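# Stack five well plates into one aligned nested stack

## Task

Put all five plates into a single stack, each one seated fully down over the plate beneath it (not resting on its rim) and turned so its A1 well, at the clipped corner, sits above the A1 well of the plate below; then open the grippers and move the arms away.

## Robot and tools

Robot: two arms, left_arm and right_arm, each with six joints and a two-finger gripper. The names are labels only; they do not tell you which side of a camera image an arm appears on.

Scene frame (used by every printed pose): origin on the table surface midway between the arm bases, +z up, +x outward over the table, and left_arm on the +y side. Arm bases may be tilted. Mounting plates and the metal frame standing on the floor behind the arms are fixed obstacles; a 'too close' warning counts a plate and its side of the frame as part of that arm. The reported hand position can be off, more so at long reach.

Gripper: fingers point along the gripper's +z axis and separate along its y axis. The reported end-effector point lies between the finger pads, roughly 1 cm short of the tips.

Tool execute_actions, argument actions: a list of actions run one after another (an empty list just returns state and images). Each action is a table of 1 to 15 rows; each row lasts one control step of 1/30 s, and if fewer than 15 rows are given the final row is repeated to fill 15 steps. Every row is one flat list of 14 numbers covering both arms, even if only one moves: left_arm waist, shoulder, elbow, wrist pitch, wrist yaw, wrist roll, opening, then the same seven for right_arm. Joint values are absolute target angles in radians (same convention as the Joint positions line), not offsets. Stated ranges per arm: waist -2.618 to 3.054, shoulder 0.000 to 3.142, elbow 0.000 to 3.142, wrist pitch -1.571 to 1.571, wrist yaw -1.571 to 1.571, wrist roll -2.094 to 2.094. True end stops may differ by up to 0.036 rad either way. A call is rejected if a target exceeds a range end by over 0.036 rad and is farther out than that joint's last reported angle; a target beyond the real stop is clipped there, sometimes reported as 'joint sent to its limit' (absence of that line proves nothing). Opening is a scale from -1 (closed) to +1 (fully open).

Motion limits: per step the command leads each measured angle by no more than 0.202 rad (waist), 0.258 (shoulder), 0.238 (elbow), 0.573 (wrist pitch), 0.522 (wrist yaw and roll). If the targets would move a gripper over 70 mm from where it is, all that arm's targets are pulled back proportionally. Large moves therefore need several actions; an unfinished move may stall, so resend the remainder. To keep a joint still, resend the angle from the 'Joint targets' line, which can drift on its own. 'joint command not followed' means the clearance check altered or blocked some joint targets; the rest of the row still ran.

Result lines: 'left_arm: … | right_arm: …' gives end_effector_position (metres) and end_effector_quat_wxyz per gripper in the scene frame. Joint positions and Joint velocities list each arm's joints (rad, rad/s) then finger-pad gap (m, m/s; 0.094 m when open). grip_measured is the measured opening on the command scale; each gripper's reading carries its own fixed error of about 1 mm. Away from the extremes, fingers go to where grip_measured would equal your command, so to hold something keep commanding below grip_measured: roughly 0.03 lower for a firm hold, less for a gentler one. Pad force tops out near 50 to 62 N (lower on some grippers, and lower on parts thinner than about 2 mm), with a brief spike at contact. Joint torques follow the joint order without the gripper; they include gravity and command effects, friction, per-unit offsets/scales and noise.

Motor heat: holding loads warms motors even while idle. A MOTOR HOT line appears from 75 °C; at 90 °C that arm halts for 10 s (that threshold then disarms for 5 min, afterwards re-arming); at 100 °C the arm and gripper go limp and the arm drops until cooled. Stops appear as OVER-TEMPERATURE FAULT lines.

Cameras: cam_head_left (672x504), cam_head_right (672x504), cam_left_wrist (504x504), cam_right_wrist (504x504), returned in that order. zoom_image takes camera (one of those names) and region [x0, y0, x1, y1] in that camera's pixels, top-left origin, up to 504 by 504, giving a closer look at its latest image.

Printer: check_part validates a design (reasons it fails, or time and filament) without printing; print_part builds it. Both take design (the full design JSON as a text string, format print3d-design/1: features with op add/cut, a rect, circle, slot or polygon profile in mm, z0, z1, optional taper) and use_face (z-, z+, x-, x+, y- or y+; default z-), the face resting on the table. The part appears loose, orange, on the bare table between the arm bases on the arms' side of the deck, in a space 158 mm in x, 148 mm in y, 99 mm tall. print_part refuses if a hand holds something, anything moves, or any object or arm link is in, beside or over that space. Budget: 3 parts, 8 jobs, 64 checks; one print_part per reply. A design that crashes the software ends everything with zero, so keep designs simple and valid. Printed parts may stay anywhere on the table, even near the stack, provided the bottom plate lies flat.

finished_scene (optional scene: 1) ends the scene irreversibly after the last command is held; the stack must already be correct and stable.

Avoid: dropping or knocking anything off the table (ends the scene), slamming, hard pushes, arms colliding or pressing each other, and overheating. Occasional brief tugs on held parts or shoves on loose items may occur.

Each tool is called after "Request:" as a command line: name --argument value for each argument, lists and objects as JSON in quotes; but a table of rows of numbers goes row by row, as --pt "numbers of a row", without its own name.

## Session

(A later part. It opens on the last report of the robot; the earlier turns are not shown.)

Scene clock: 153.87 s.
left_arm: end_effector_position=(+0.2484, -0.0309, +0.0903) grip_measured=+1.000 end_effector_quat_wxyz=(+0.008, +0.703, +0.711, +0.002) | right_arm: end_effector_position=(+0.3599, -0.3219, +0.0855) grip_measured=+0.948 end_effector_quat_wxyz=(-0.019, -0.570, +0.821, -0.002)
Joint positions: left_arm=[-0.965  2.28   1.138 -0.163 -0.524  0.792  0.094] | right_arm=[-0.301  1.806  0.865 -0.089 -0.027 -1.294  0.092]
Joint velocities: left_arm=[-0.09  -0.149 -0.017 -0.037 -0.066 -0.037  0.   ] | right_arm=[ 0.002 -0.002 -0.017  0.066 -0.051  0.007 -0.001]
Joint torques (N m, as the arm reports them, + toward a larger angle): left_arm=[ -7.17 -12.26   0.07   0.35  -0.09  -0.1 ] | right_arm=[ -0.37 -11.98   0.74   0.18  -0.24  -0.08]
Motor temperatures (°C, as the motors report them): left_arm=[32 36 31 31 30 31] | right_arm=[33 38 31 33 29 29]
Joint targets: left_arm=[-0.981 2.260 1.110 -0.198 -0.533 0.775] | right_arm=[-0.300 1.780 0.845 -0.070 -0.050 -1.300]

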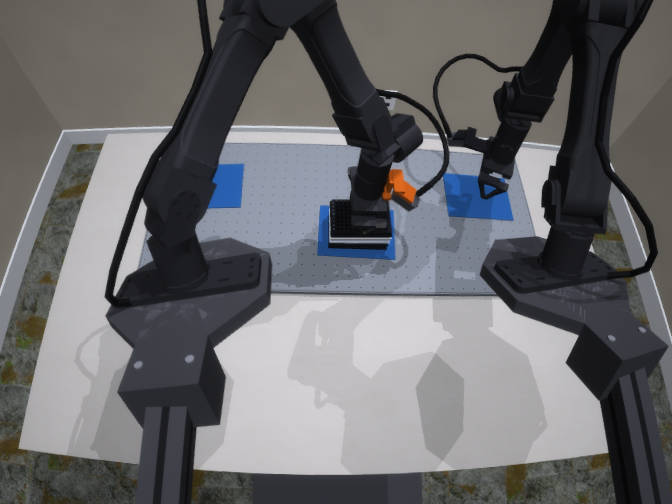

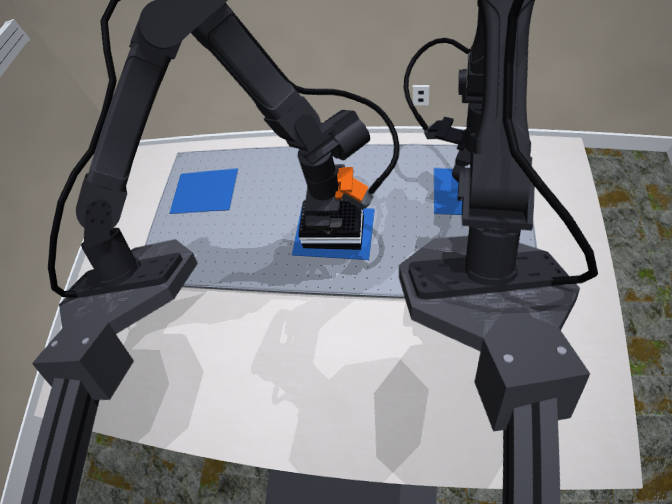

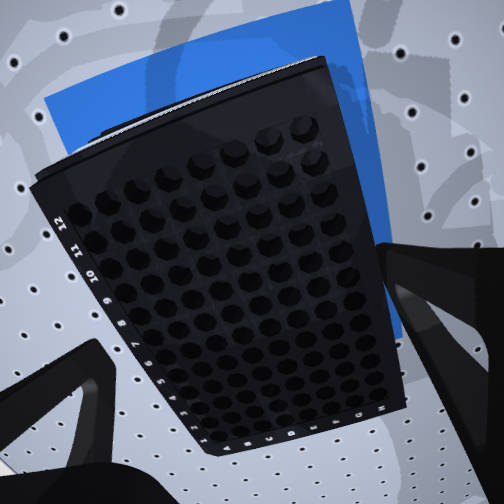

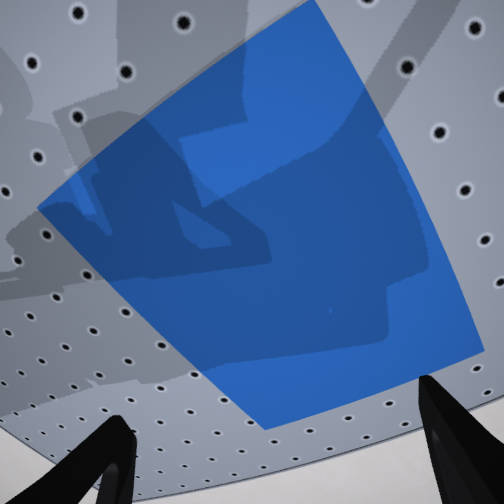

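Request:
execute_actions --actions '[[[-0.980,2.275,1.120,-0.198,-0.533,0.775,1.0,-0.300,1.780,0.845,-0.070,-0.050,-1.300,0.95],[-0.981,2.288,1.135,-0.200,-0.533,0.775,1.0,-0.300,1.780,0.845,-0.070,-0.050,-1.300,0.95],[-0.983,2.298,1.150,-0.204,-0.534,0.774,1.0,-0.300,1.780,0.845,-0.070,-0.050,-1.300,0.95],[-0.986,2.306,1.165,-0.209,-0.534,0.773,1.0,-0.300,1.780,0.845,-0.070,-0.050,-1.300,0.95],[-0.990,2.313,1.179,-0.216,-0.535,0.771,1.0,-0.300,1.780,0.845,-0.070,-0.050,-1.300,0.95],[-0.994,2.320,1.193,-0.224,-0.536,0.769,1.0,-0.300,1.780,0.845,-0.070,-0.050,-1.300,0.95],[-0.999,2.327,1.207,-0.232,-0.537,0.767,1.0,-0.300,1.780,0.845,-0.070,-0.050,-1.300,0.95],[-1.003,2.334,1.220,-0.241,-0.538,0.765,1.0,-0.300,1.780,0.845,-0.070,-0.050,-1.300,0.95],[-1.008,2.341,1.233,-0.250,-0.539,0.763,1.0,-0.300,1.780,0.845,-0.070,-0.050,-1.300,0.95],[-1.012,2.348,1.246,-0.258,-0.540,0.761,1.0,-0.300,1.780,0.845,-0.070,-0.050,-1.300,0.95],[-1.016,2.355,1.258,-0.266,-0.541,0.759,1.0,-0.300,1.780,0.845,-0.070,-0.050,-1.300,0.95],[-1.020,2.361,1.269,-0.274,-0.541,0.757,1.0,-0.300,1.780,0.845,-0.070,-0.050,-1.300,0.95],[-1.023,2.367,1.278,-0.281,-0.542,0.756,1.0,-0.300,1.780,0.845,-0.070,-0.050,-1.300,0.95],[-1.026,2.371,1.285,-0.286,-0.542,0.755,1.0,-0.300,1.780,0.845,-0.070,-0.050,-1.300,0.95],[-1.027,2.374,1.289,-0.289,-0.542,0.755,1.0,-0.300,1.780,0.845,-0.070,-0.050,-1.300,0.95]]]'

Request:
execute_actions --actions '[]'

Scene clock: 154.77 s.
left_arm: end_effector_position=(+0.2486, -0.0577, +0.0927) grip_measured=+1.000 end_effector_quat_wxyz=(+0.007, +0.712, +0.702, +0.001) | right_arm: end_effector_position=(+0.3599, -0.3219, +0.0855) grip_measured=+0.948 end_effector_quat_wxyz=(-0.019, -0.570, +0.821, -0.002)
Joint positions: left_arm=[-1.01   2.34   1.255 -0.247 -0.533  0.767  0.094] | right_arm=[-0.301  1.806  0.865 -0.089 -0.027 -1.294  0.092]
Joint velocities: left_arm=[-0.129  0.1    0.227 -0.154 -0.022 -0.11   0.   ] | right_arm=[-0.007 -0.002 -0.012 -0.037 -0.051 -0.081 -0.001]
Joint torques (N m, as the arm reports them, + toward a larger angle): left_arm=[-7.76 -9.48  4.34  0.3  -0.12 -0.1 ] | right_arm=[ -0.44 -11.99   0.84   0.2   -0.23  -0.06]
Motor temperatures (°C, as the motors report them): left_arm=[32 36 31 31 30 31] | right_arm=[33 38 31 33 29 29]
Joint targets: left_arm=[-1.027 2.374 1.289 -0.289 -0.542 0.755] | right_arm=[-0.300 1.780 0.845 -0.070 -0.050 -1.300]

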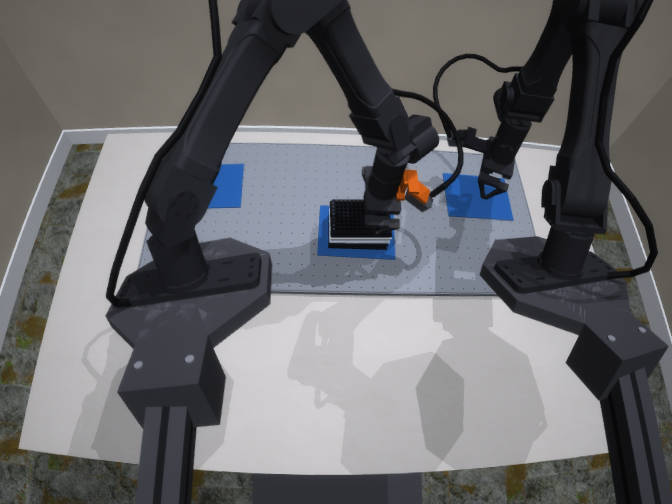

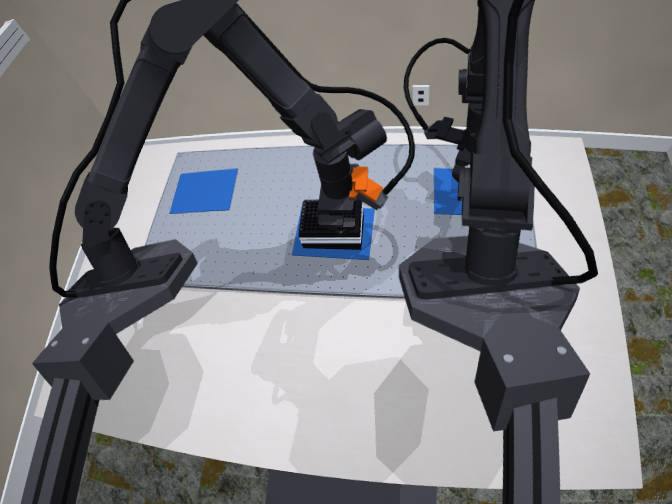

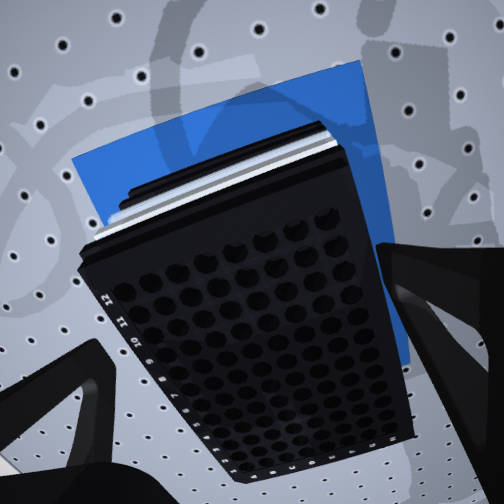

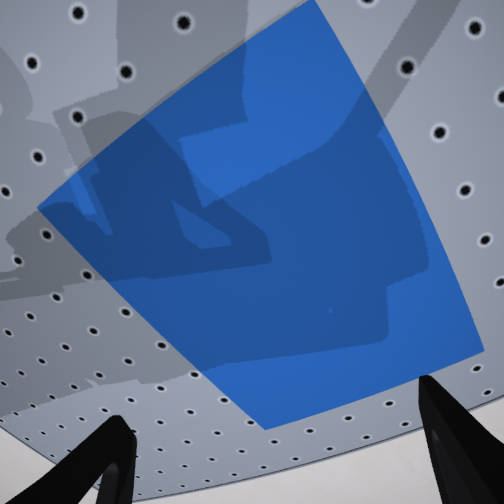

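Scene clock: 154.77 s.
left_arm: end_effector_position=(+0.2486, -0.0577, +0.0927) grip_measured=+1.000 end_effector_quat_wxyz=(+0.007, +0.712, +0.702, +0.001) | right_arm: end_effector_position=(+0.3599, -0.3219, +0.0855) grip_measured=+0.948 end_effector_quat_wxyz=(-0.019, -0.570, +0.821, -0.002)
Joint positions: left_arm=[-1.01   2.34   1.255 -0.247 -0.533  0.767  0.094] | right_arm=[-0.301  1.806  0.865 -0.089 -0.027 -1.294  0.092]
Joint velocities: left_arm=[-0.129  0.1    0.227 -0.154 -0.022 -0.11   0.   ] | right_arm=[-0.007 -0.002 -0.012 -0.037 -0.051 -0.081 -0.001]
Joint torques (N m, as the arm reports them, + toward a larger angle): left_arm=[-7.76 -9.48  4.34  0.3  -0.12 -0.1 ] | right_arm=[ -0.44 -11.99   0.84   0.2   -0.23  -0.06]
Motor temperatures (°C, as the motors report them): left_arm=[32 36 31 31 30 31] | right_arm=[33 38 31 33 29 29]
Joint targets: left_arm=[-1.027 2.374 1.289 -0.289 -0.542 0.755] | right_arm=[-0.300 1.780 0.845 -0.070 -0.050 -1.300]

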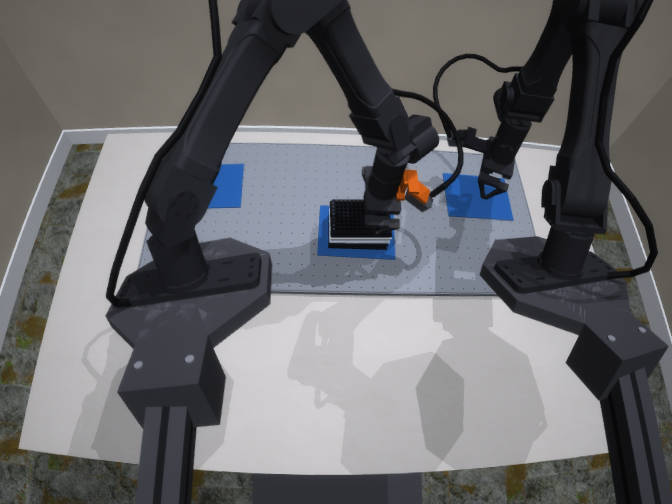

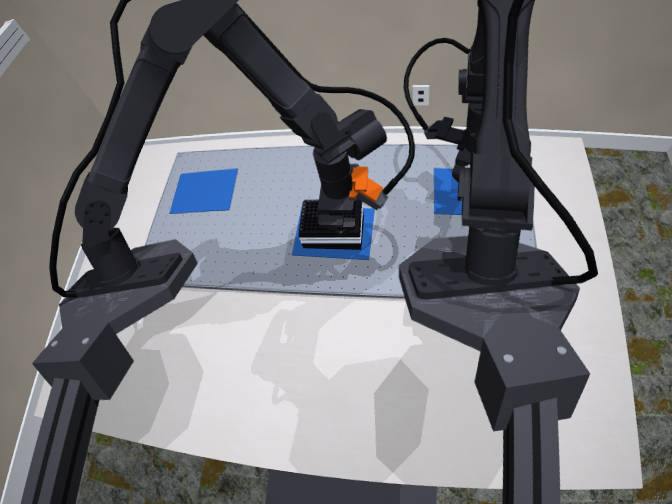

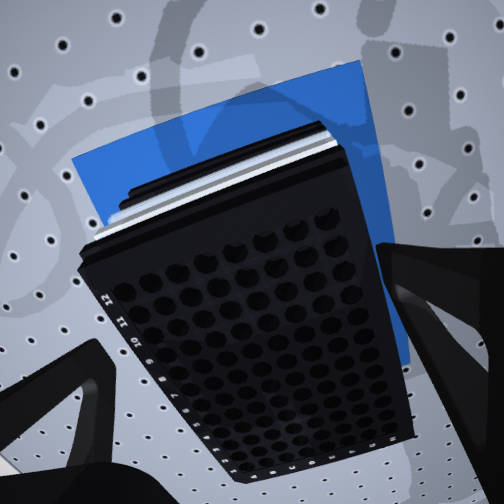

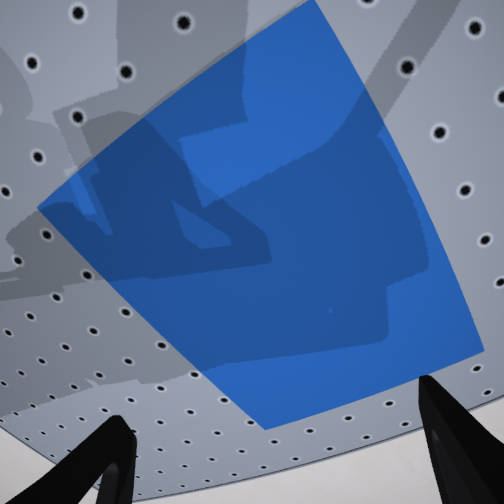

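Request:
execute_actions --actions '[]'

Request:
zoom_image --camera "cam_left_wrist" --region '[65, 180, 155, 270]'

Request:
zoom_image --camera "cam_left_wrist" --region '[290, 110, 370, 190]'

Scene clock: 154.87 s.
left_arm: end_effector_position=(+0.2475, -0.0604, +0.0934) grip_measured=+1.000 end_effector_quat_wxyz=(+0.006, +0.714, +0.700, +0.000) | right_arm: end_effector_position=(+0.3599, -0.3219, +0.0855) grip_measured=+0.948 end_effector_quat_wxyz=(-0.019, -0.570, +0.821, -0.002)
Joint positions: left_arm=[-1.016  2.345  1.265 -0.256 -0.533  0.765  0.094] | right_arm=[-0.301  1.806  0.865 -0.089 -0.027 -1.294  0.092]
Joint velocities: left_arm=[-0.022 -0.002  0.007 -0.11  -0.007 -0.022  0.   ] | right_arm=[-0.007  0.012 -0.002 -0.051 -0.051  0.037 -0.   ]
Joint torques (N m, as the arm reports them, + toward a larger angle): left_arm=[-7.72 -9.36  4.72  0.3  -0.1  -0.07] | right_arm=[ -0.35 -11.99   0.77   0.2   -0.22  -0.09]
Motor temperatures (°C, as the motors report them): left_arm=[32 36 31 31 30 31] | right_arm=[33 38 31 33 29 29]
Joint targets: left_arm=[-1.027 2.374 1.289 -0.289 -0.542 0.755] | right_arm=[-0.300 1.780 0.845 -0.070 -0.050 -1.300]

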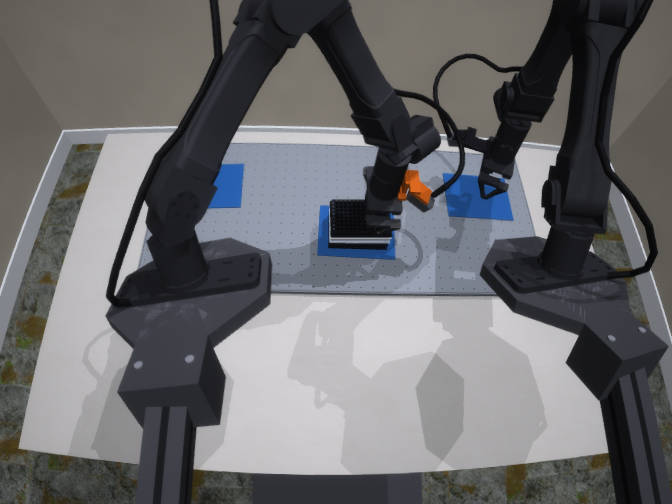

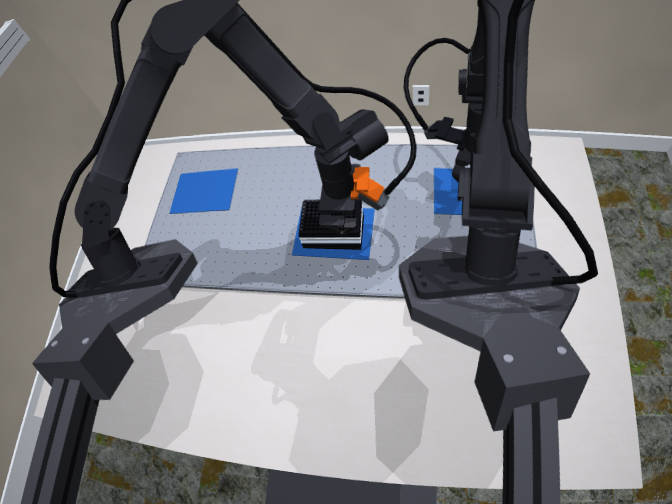

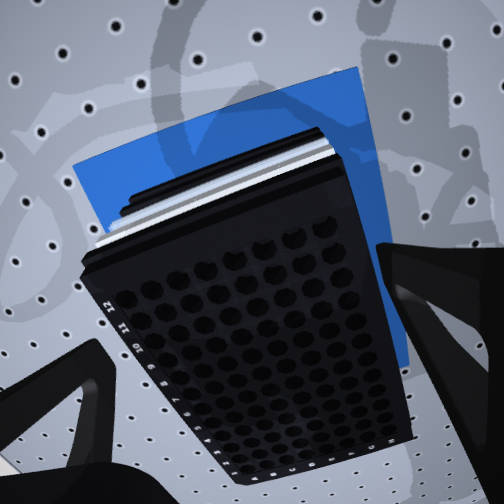

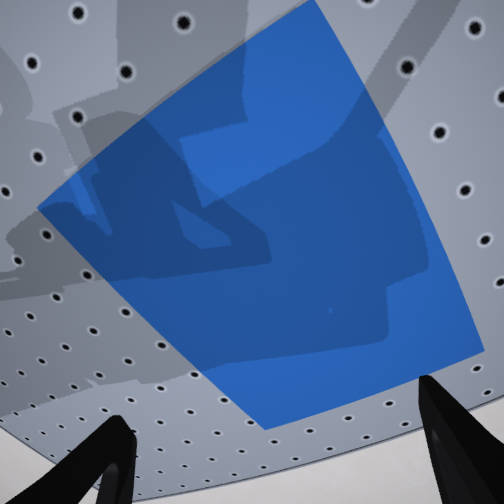

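Region (65, 180, 155, 270) of cam_left_wrist's 504x504 image, scaled by 5.600, with more detail than that image has.

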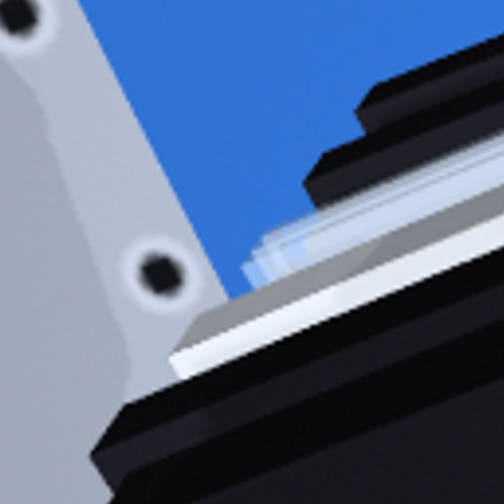

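Region (290, 110, 370, 190) of cam_left_wrist's 504x504 image, scaled by 6.300, with more detail than that image has.

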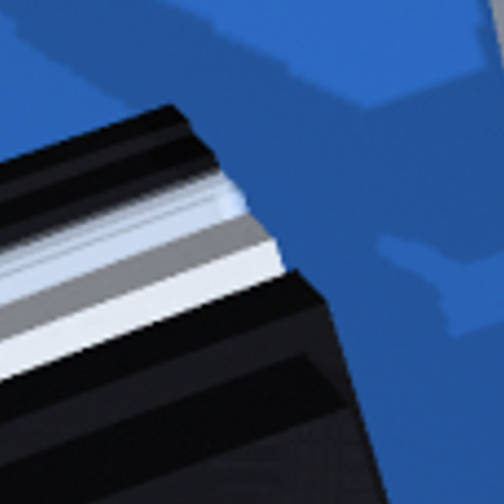

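Request:
zoom_image --camera "cam_left_wrist" --region '[305, 120, 350, 165]'

Request:
zoom_image --camera "cam_head_right" --region '[285, 190, 385, 265]'

Region (305, 120, 350, 165) of cam_left_wrist's 504x504 image, scaled by 11.200, with more detail than that image has.

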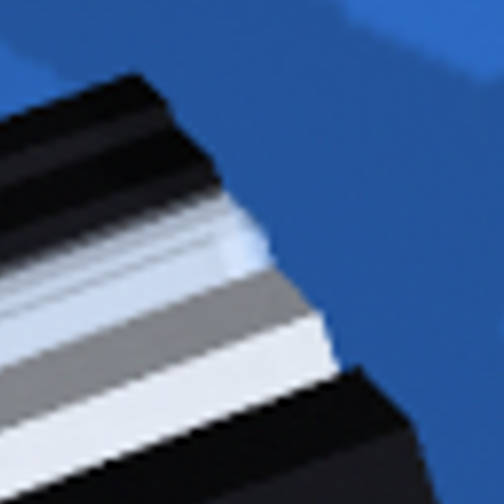

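Region (285, 190, 385, 265) of cam_head_right's 672x504 image, scaled by 5.040, with more detail than that image has; it fills the top 378 rows of this view, and the rest is white.

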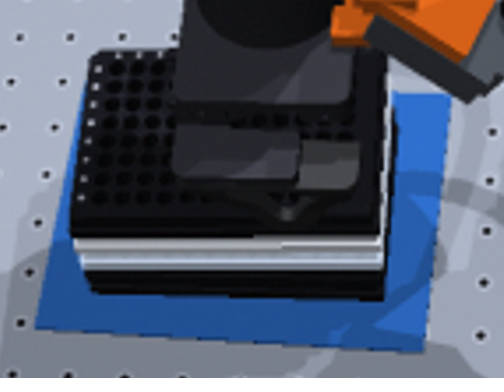

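Request:
zoom_image --camera "cam_head_right" --region '[335, 220, 375, 260]'

Request:
zoom_image --camera "cam_head_right" --region '[292, 220, 332, 260]'

Region (335, 220, 375, 260) of cam_head_right's 672x504 image, scaled by 12.600, with more detail than that image has.

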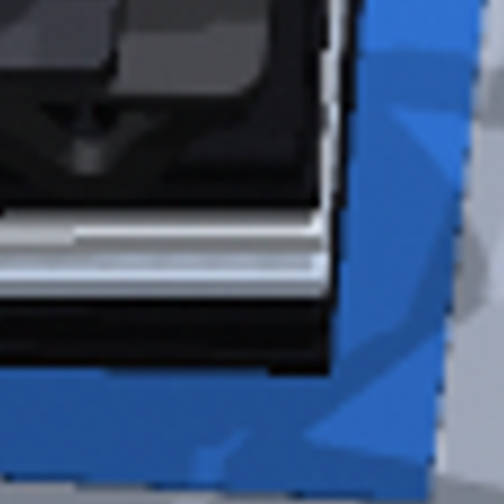

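Region (292, 220, 332, 260) of cam_head_right's 672x504 image, scaled by 12.600, with more detail than that image has.

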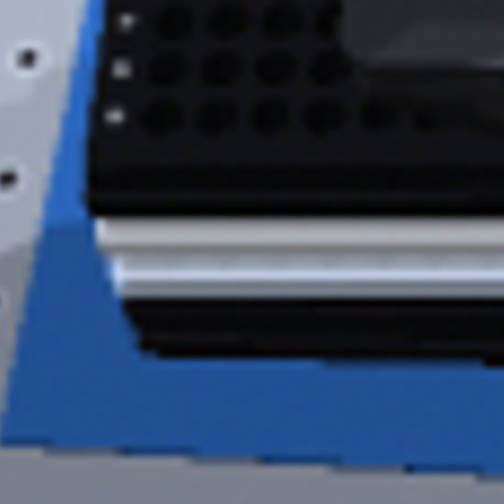

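Request:
execute_actions --actions '[[[-1.006,2.390,1.288,-0.245,-0.522,0.775,1.0,-0.300,1.780,0.845,-0.070,-0.050,-1.300,0.95],[-1.001,2.394,1.289,-0.232,-0.519,0.781,1.0,-0.300,1.780,0.845,-0.070,-0.050,-1.300,0.95],[-1.001,2.394,1.290,-0.224,-0.517,0.785,1.0,-0.300,1.780,0.845,-0.070,-0.050,-1.300,0.95],[-1.000,2.400,1.292,-0.217,-0.516,0.788,1.0,-0.300,1.780,0.845,-0.070,-0.050,-1.300,0.95],[-0.997,2.4085,1.296,-0.210,-0.515,0.791,1.0,-0.300,1.780,0.845,-0.070,-0.050,-1.300,0.95],[-0.994,2.417,1.2995,-0.203,-0.514,0.794,1.0,-0.300,1.780,0.845,-0.070,-0.050,-1.300,0.95],[-0.9905,2.426,1.303,-0.196,-0.5135,0.7975,1.0,-0.300,1.780,0.845,-0.070,-0.050,-1.300,0.95],[-0.987,2.434,1.3067,-0.189,-0.513,0.801,1.0,-0.300,1.780,0.845,-0.070,-0.050,-1.300,0.95],[-0.984,2.443,1.310,-0.1825,-0.512,0.804,1.0,-0.300,1.780,0.845,-0.070,-0.050,-1.300,0.95],[-0.980,2.4515,1.314,-0.1756,-0.5115,0.807,1.0,-0.300,1.780,0.845,-0.070,-0.050,-1.300,0.95],[-0.977,2.460,1.3175,-0.169,-0.511,0.810,1.0,-0.300,1.780,0.845,-0.070,-0.050,-1.300,0.95],[-0.974,2.468,1.3206,-0.163,-0.510,0.813,1.0,-0.300,1.780,0.845,-0.070,-0.050,-1.300,0.95],[-0.9715,2.474,1.323,-0.158,-0.5095,0.8156,1.0,-0.300,1.780,0.845,-0.070,-0.050,-1.300,0.95],[-0.970,2.478,1.325,-0.154,-0.509,0.817,1.0,-0.300,1.780,0.845,-0.070,-0.050,-1.300,0.95],[-0.969,2.480,1.326,-0.1525,-0.509,0.818,1.0,-0.300,1.780,0.845,-0.070,-0.050,-1.300,0.95]]]'

Scene clock: 158.37 s.
left_arm: end_effector_position=(+0.2426, -0.0576, +0.0576) grip_measured=+1.000 end_effector_quat_wxyz=(-0.002, +0.714, +0.700, +0.002) | right_arm: end_effector_position=(+0.3599, -0.3219, +0.0855) grip_measured=+0.948 end_effector_quat_wxyz=(-0.019, -0.570, +0.821, -0.002)
Joint positions: left_arm=[-0.975  2.45   1.297 -0.18  -0.526  0.801  0.094] | right_arm=[-0.301  1.806  0.865 -0.089 -0.027 -1.294  0.092]
Joint velocities: left_arm=[0.066 0.139 0.022 0.183 0.066 0.007 0.   ] | right_arm=[ 0.007  0.002 -0.002 -0.066  0.007 -0.022  0.002]
Joint torques (N m, as the arm reports them, + toward a larger angle): left_arm=[ -6.78 -10.19   4.47   0.59   0.17   0.09] | right_arm=[ -0.36 -11.99   0.77   0.2   -0.2   -0.06]
Motor temperatures (°C, as the motors report them): left_arm=[32 36 31 31 30 31] | right_arm=[33 38 31 33 29 29]
Joint targets: left_arm=[-0.969 2.480 1.326 -0.152 -0.509 0.818] | right_arm=[-0.300 1.780 0.845 -0.070 -0.050 -1.300]

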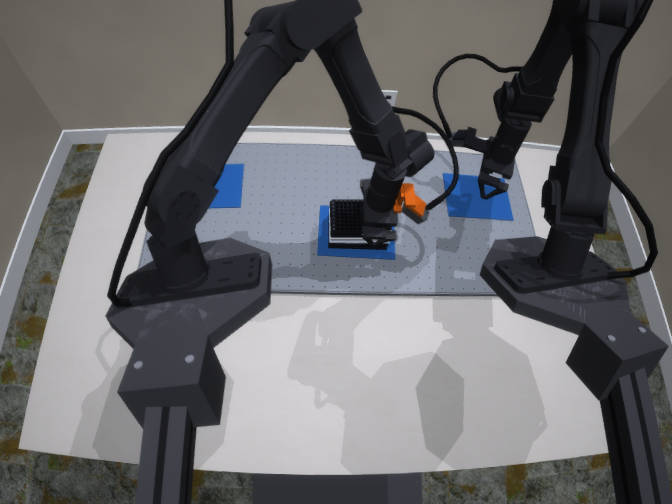

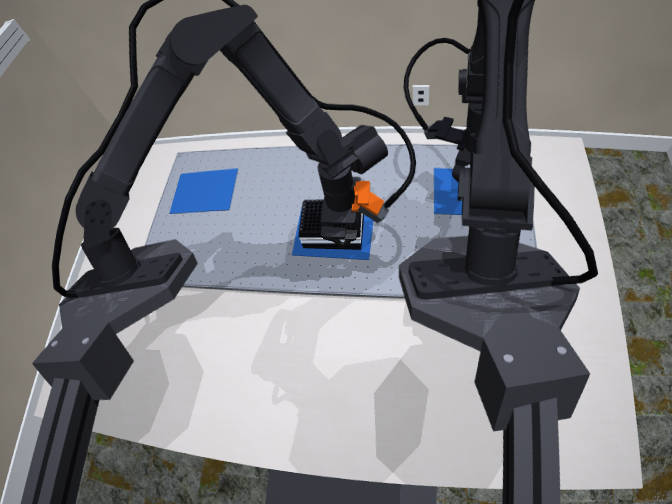

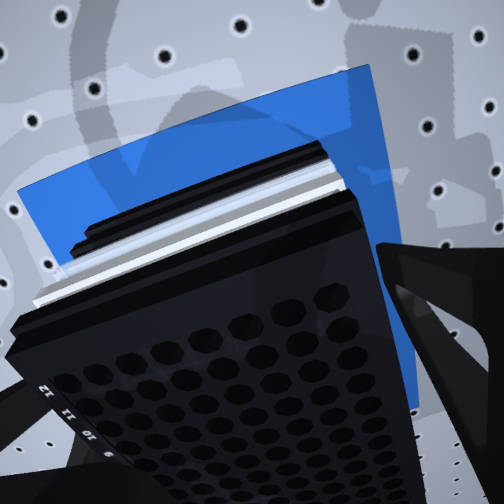

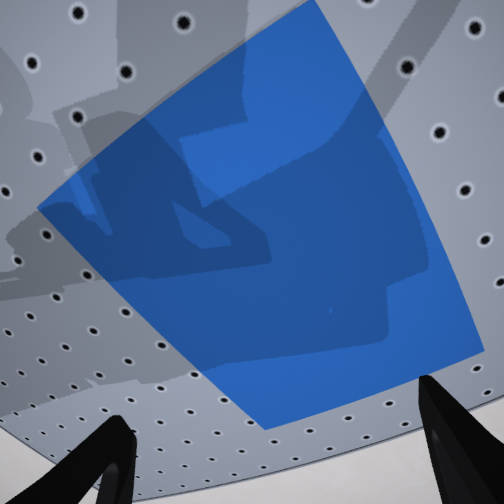

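Request:
execute_actions --actions '[]'

Request:
zoom_image --camera "cam_left_wrist" --region '[290, 130, 380, 220]'

Request:
zoom_image --camera "cam_left_wrist" --region '[0, 215, 120, 335]'

Scene clock: 158.57 s.
left_arm: end_effector_position=(+0.2432, -0.0579, +0.0546) grip_measured=+1.000 end_effector_quat_wxyz=(+0.000, +0.714, +0.700, +0.002) | right_arm: end_effector_position=(+0.3599, -0.3219, +0.0855) grip_measured=+0.948 end_effector_quat_wxyz=(-0.019, -0.570, +0.821, -0.002)
Joint positions: left_arm=[-0.97   2.457  1.298 -0.166 -0.524  0.808  0.094] | right_arm=[-0.301  1.806  0.865 -0.089 -0.027 -1.294  0.092]
Joint velocities: left_arm=[ 0.002 -0.002 -0.002  0.11   0.007 -0.022  0.   ] | right_arm=[ 0.002 -0.012 -0.002  0.007  0.081  0.022 -0.   ]
Joint torques (N m, as the arm reports them, + toward a larger angle): left_arm=[ -6.82 -10.07   4.47   0.57   0.16   0.07] | right_arm=[ -0.36 -12.11   0.75   0.2   -0.22  -0.07]
Motor temperatures (°C, as the motors report them): left_arm=[32 36 31 31 30 31] | right_arm=[33 38 31 33 29 29]
Joint targets: left_arm=[-0.969 2.480 1.326 -0.153 -0.509 0.818] | right_arm=[-0.300 1.780 0.845 -0.070 -0.050 -1.300]

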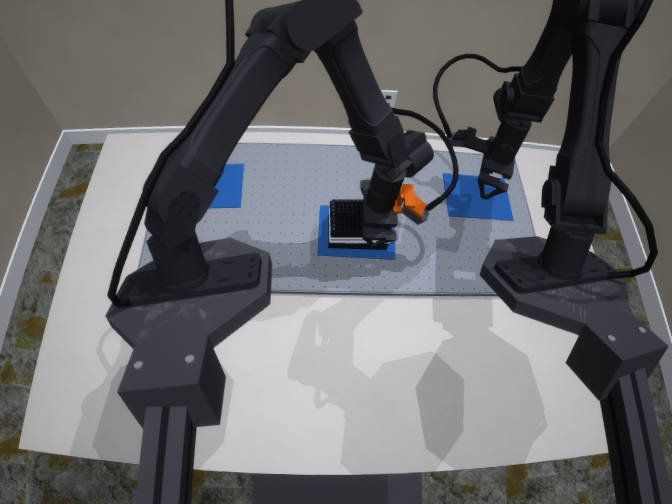

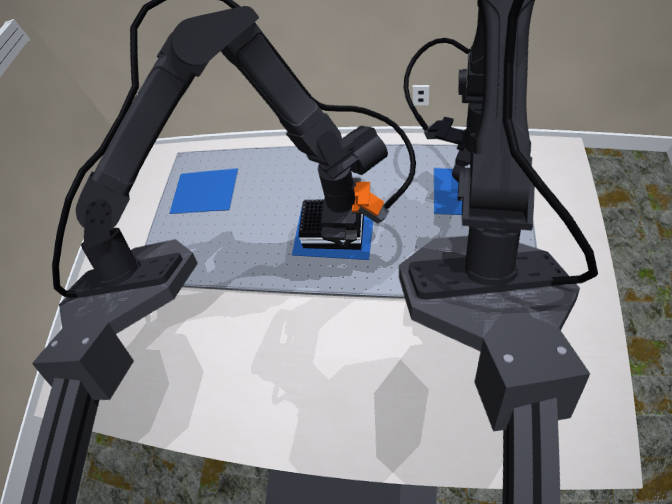

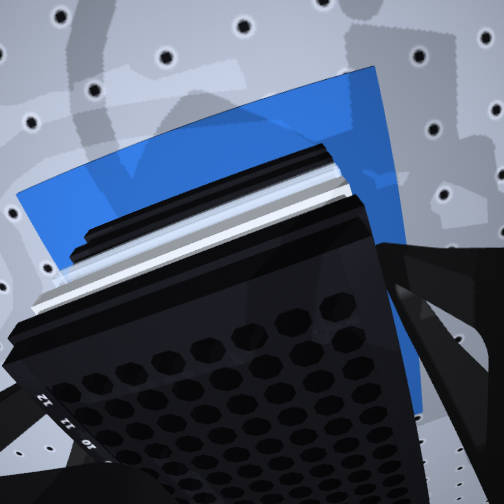

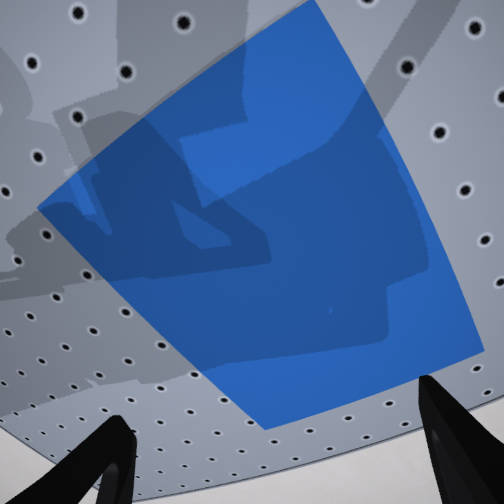

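Region (290, 130, 380, 220) of cam_left_wrist's 504x504 image, scaled by 5.600, with more detail than that image has.

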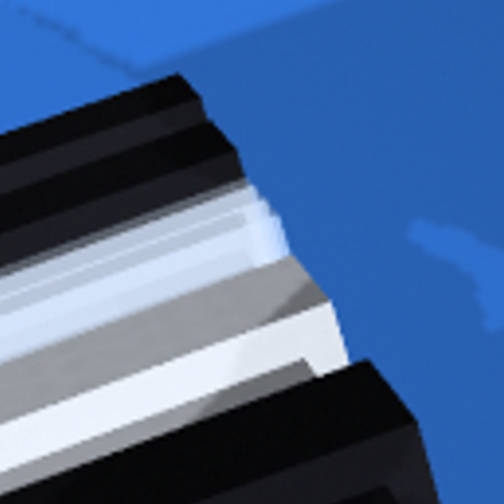

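Region (0, 215, 120, 335) of cam_left_wrist's 504x504 image, scaled by 4.200, with more detail than that image has.

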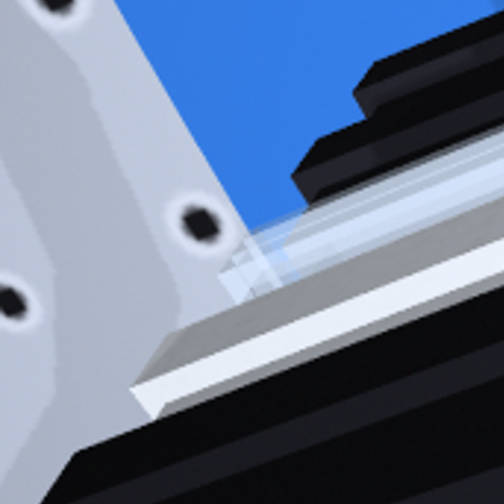

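Request:
zoom_image --camera "cam_left_wrist" --region '[0, 270, 120, 390]'

Region (0, 270, 120, 390) of cam_left_wrist's 504x504 image, scaled by 4.200, with more detail than that image has.

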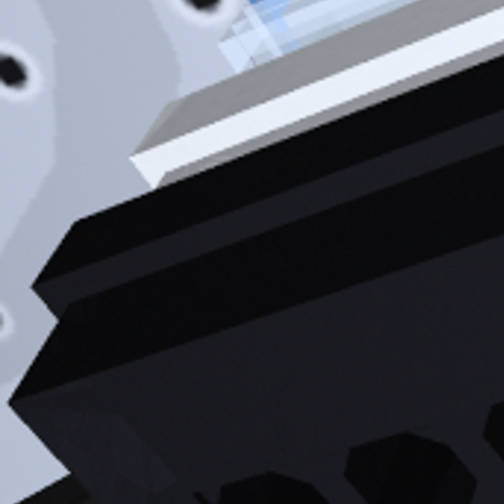

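Request:
execute_actions --actions '[[[-0.969,2.472,1.315,-0.160,-0.515,0.790,0.93,-0.300,1.780,0.845,-0.070,-0.050,-1.300,0.95],[-0.969,2.472,1.315,-0.160,-0.515,0.785,0.885,-0.300,1.780,0.845,-0.070,-0.050,-1.300,0.95],[-0.969,2.472,1.315,-0.160,-0.515,0.785,0.86,-0.300,1.780,0.845,-0.070,-0.050,-1.300,0.95],[-0.969,2.472,1.315,-0.160,-0.515,0.785,0.845,-0.300,1.780,0.845,-0.070,-0.050,-1.300,0.95],[-0.969,2.472,1.315,-0.160,-0.515,0.785,0.833,-0.300,1.780,0.845,-0.070,-0.050,-1.300,0.95],[-0.969,2.472,1.315,-0.160,-0.515,0.785,0.823,-0.300,1.780,0.845,-0.070,-0.050,-1.300,0.95],[-0.969,2.472,1.315,-0.160,-0.515,0.785,0.814,-0.300,1.780,0.845,-0.070,-0.050,-1.300,0.95],[-0.969,2.472,1.315,-0.160,-0.515,0.785,0.806,-0.300,1.780,0.845,-0.070,-0.050,-1.300,0.95],[-0.969,2.472,1.315,-0.160,-0.515,0.785,0.799,-0.300,1.780,0.845,-0.070,-0.050,-1.300,0.95],[-0.969,2.472,1.315,-0.160,-0.515,0.785,0.795,-0.300,1.780,0.845,-0.070,-0.050,-1.300,0.95],[-0.969,2.472,1.315,-0.160,-0.515,0.785,0.795,-0.300,1.780,0.845,-0.070,-0.050,-1.300,0.95],[-0.969,2.472,1.315,-0.160,-0.515,0.785,0.795,-0.300,1.780,0.845,-0.070,-0.050,-1.300,0.95]]]'

Request:
zoom_image --camera "cam_left_wrist" --region '[290, 130, 380, 220]'

Request:
zoom_image --camera "cam_left_wrist" --region '[0, 235, 120, 355]'

Scene clock: 160.83 s.
left_arm: end_effector_position=(+0.2441, -0.0590, +0.0546) grip_measured=+0.809 end_effector_quat_wxyz=(+0.003, +0.708, +0.706, +0.001) | right_arm: end_effector_position=(+0.3599, -0.3219, +0.0855) grip_measured=+0.948 end_effector_quat_wxyz=(-0.019, -0.570, +0.821, -0.002)
Joint positions: left_arm=[-0.97   2.457  1.298 -0.16  -0.524  0.795  0.085] | right_arm=[-0.301  1.806  0.865 -0.089 -0.027 -1.294  0.092]
Joint velocities: left_arm=[ 0.002 -0.012 -0.007 -0.007 -0.007  0.051  0.   ] | right_arm=[-0.007  0.002  0.007 -0.037 -0.007  0.007  0.   ]
Joint torques (N m, as the arm reports them, + toward a larger angle): left_arm=[ -6.8  -10.69   3.61   0.54   0.09  -0.14] | right_arm=[ -0.49 -11.98   0.74   0.19  -0.2   -0.05]
Motor temperatures (°C, as the motors report them): left_arm=[32 36 31 31 30 31] | right_arm=[33 38 31 33 29 29]
Joint targets: left_arm=[-0.969 2.472 1.315 -0.160 -0.515 0.785] | right_arm=[-0.300 1.780 0.845 -0.070 -0.050 -1.300]

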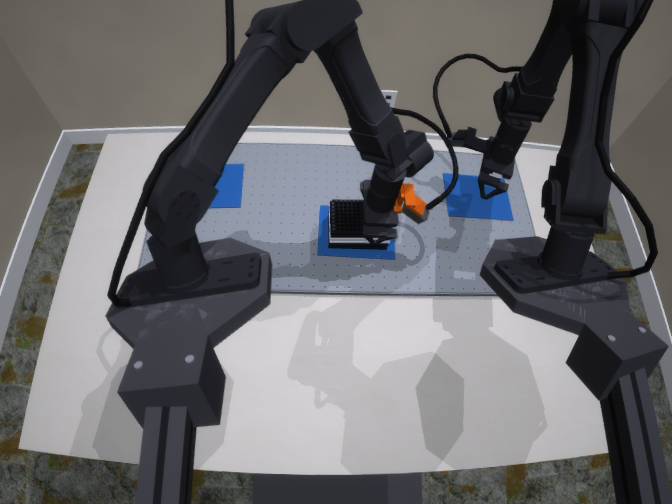

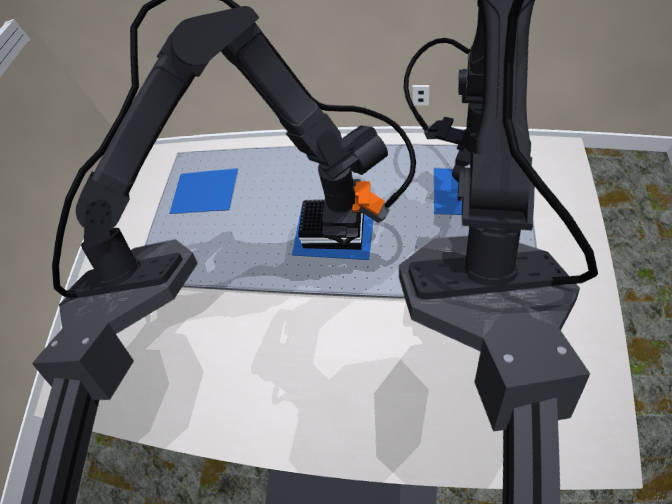

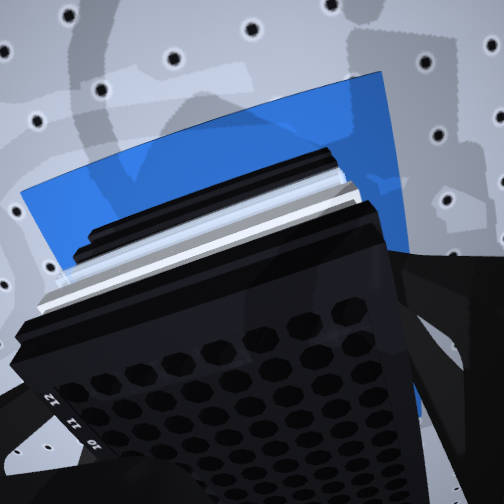

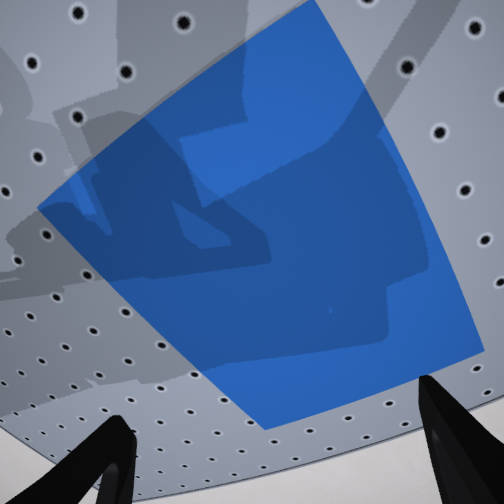

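Region (290, 130, 380, 220) of cam_left_wrist's 504x504 image, scaled by 5.600, with more detail than that image has.

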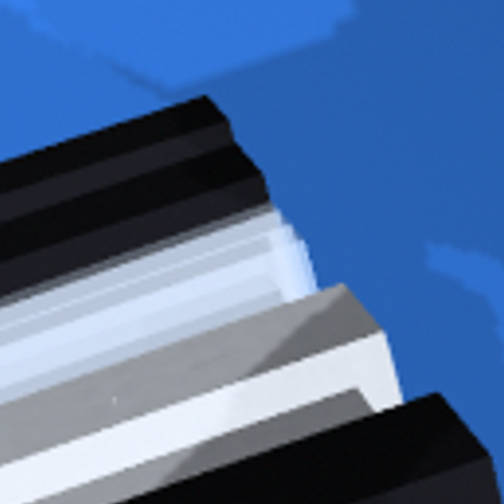

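Region (0, 235, 120, 355) of cam_left_wrist's 504x504 image, scaled by 4.200, with more detail than that image has.

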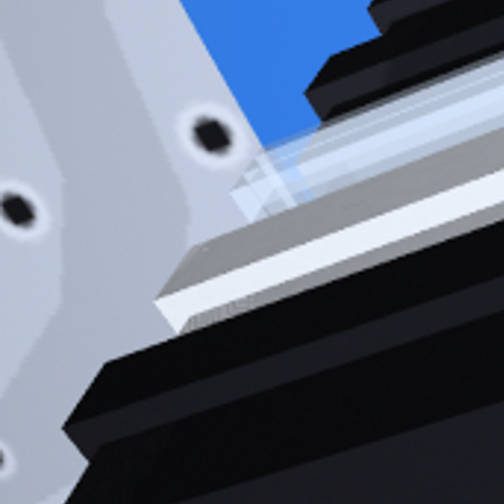

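Request:
execute_actions --actions '[[[-0.969,2.472,1.310,-0.160,-0.520,0.793,0.802,-0.300,1.780,0.845,-0.070,-0.050,-1.300,0.95],[-0.969,2.472,1.310,-0.160,-0.520,0.793,0.808,-0.300,1.780,0.845,-0.070,-0.050,-1.300,0.95],[-0.969,2.472,1.310,-0.160,-0.520,0.793,0.813,-0.300,1.780,0.845,-0.070,-0.050,-1.300,0.95],[-0.969,2.472,1.310,-0.160,-0.520,0.793,0.818,-0.300,1.780,0.845,-0.070,-0.050,-1.300,0.95],[-0.969,2.472,1.310,-0.160,-0.520,0.793,0.824,-0.300,1.780,0.845,-0.070,-0.050,-1.300,0.95],[-0.969,2.472,1.310,-0.160,-0.520,0.793,0.832,-0.300,1.780,0.845,-0.070,-0.050,-1.300,0.95],[-0.969,2.472,1.310,-0.160,-0.520,0.793,0.845,-0.300,1.780,0.845,-0.070,-0.050,-1.300,0.95],[-0.969,2.472,1.310,-0.160,-0.520,0.793,0.87,-0.300,1.780,0.845,-0.070,-0.050,-1.300,0.95],[-0.969,2.472,1.310,-0.160,-0.520,0.793,0.91,-0.300,1.780,0.845,-0.070,-0.050,-1.300,0.95],[-0.969,2.472,1.310,-0.160,-0.520,0.793,0.96,-0.300,1.780,0.845,-0.070,-0.050,-1.300,0.95],[-0.969,2.472,1.310,-0.160,-0.520,0.793,1.0,-0.300,1.780,0.845,-0.070,-0.050,-1.300,0.95]]]'

Request:
zoom_image --camera "cam_left_wrist" --region '[290, 130, 400, 240]'

Request:
zoom_image --camera "cam_left_wrist" --region '[0, 220, 130, 350]'

Request:
zoom_image --camera "cam_head_left" --region '[320, 170, 420, 270]'

Scene clock: 162.17 s.
left_arm: end_effector_position=(+0.2441, -0.0590, +0.0546) grip_measured=+1.000 end_effector_quat_wxyz=(+0.003, +0.708, +0.706, +0.001) | right_arm: end_effector_position=(+0.3599, -0.3219, +0.0855) grip_measured=+0.948 end_effector_quat_wxyz=(-0.019, -0.570, +0.821, -0.002)
Joint positions: left_arm=[-0.97   2.457  1.298 -0.16  -0.524  0.795  0.094] | right_arm=[-0.301  1.806  0.865 -0.089 -0.027 -1.294  0.092]
Joint velocities: left_arm=[-0.007 -0.017 -0.002  0.007 -0.066 -0.007  0.   ] | right_arm=[ 0.007  0.007  0.002  0.007  0.007 -0.081 -0.   ]
Joint torques (N m, as the arm reports them, + toward a larger angle): left_arm=[ -6.83 -10.7    3.22   0.53   0.04  -0.03] | right_arm=[ -0.42 -12.02   0.73   0.2   -0.24  -0.06]
Motor temperatures (°C, as the motors report them): left_arm=[32 36 31 31 30 31] | right_arm=[33 38 31 33 29 29]
Joint targets: left_arm=[-0.969 2.472 1.310 -0.160 -0.520 0.793] | right_arm=[-0.300 1.780 0.845 -0.070 -0.050 -1.300]

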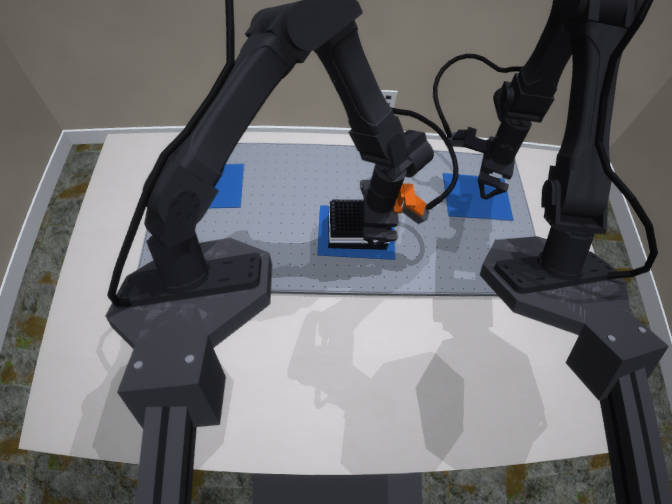

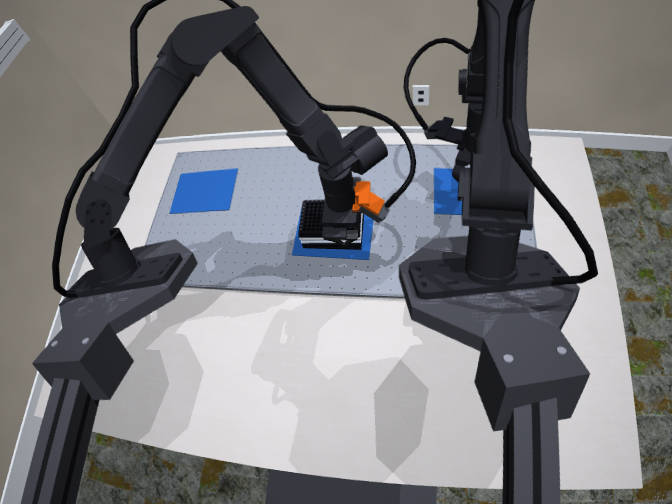

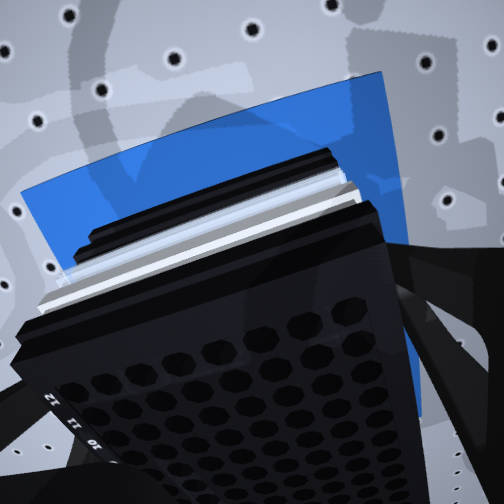

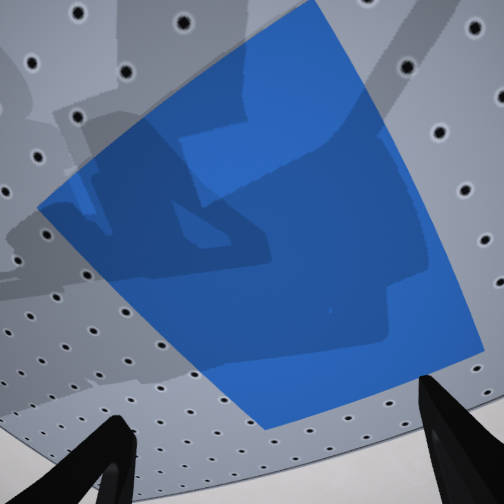

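Region (290, 130, 400, 240) of cam_left_wrist's 504x504 image, scaled by 4.582, with more detail than that image has.

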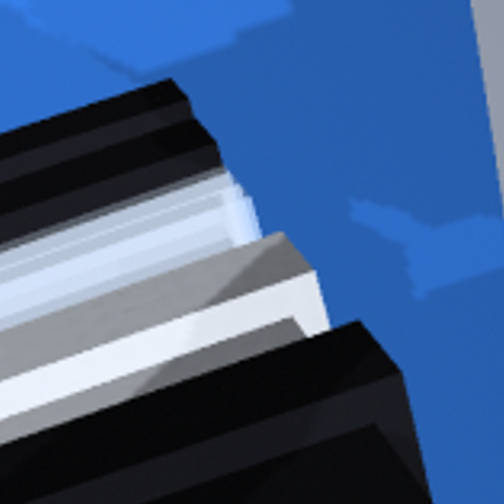

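Region (0, 220, 130, 350) of cam_left_wrist's 504x504 image, scaled by 3.877, with more detail than that image has.

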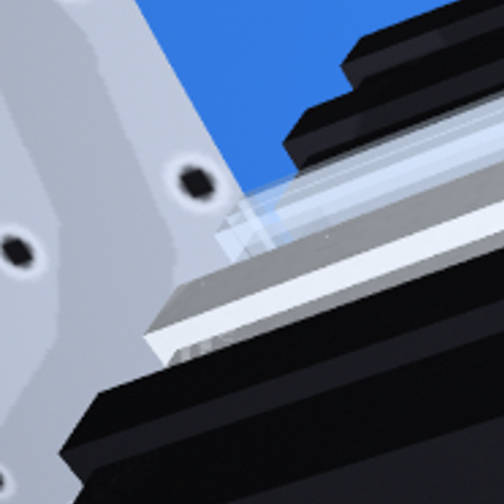

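Region (320, 170, 420, 270) of cam_head_left's 672x504 image, scaled by 5.040, with more detail than that image has.

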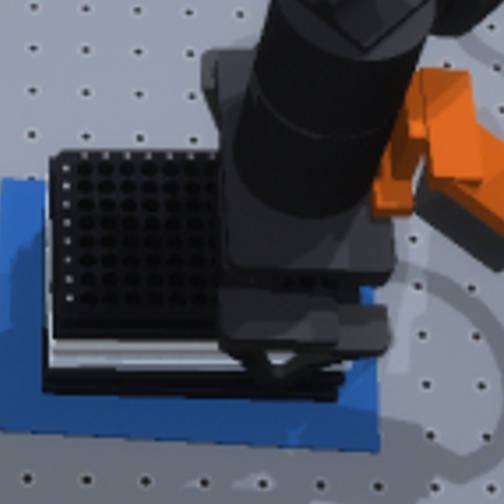

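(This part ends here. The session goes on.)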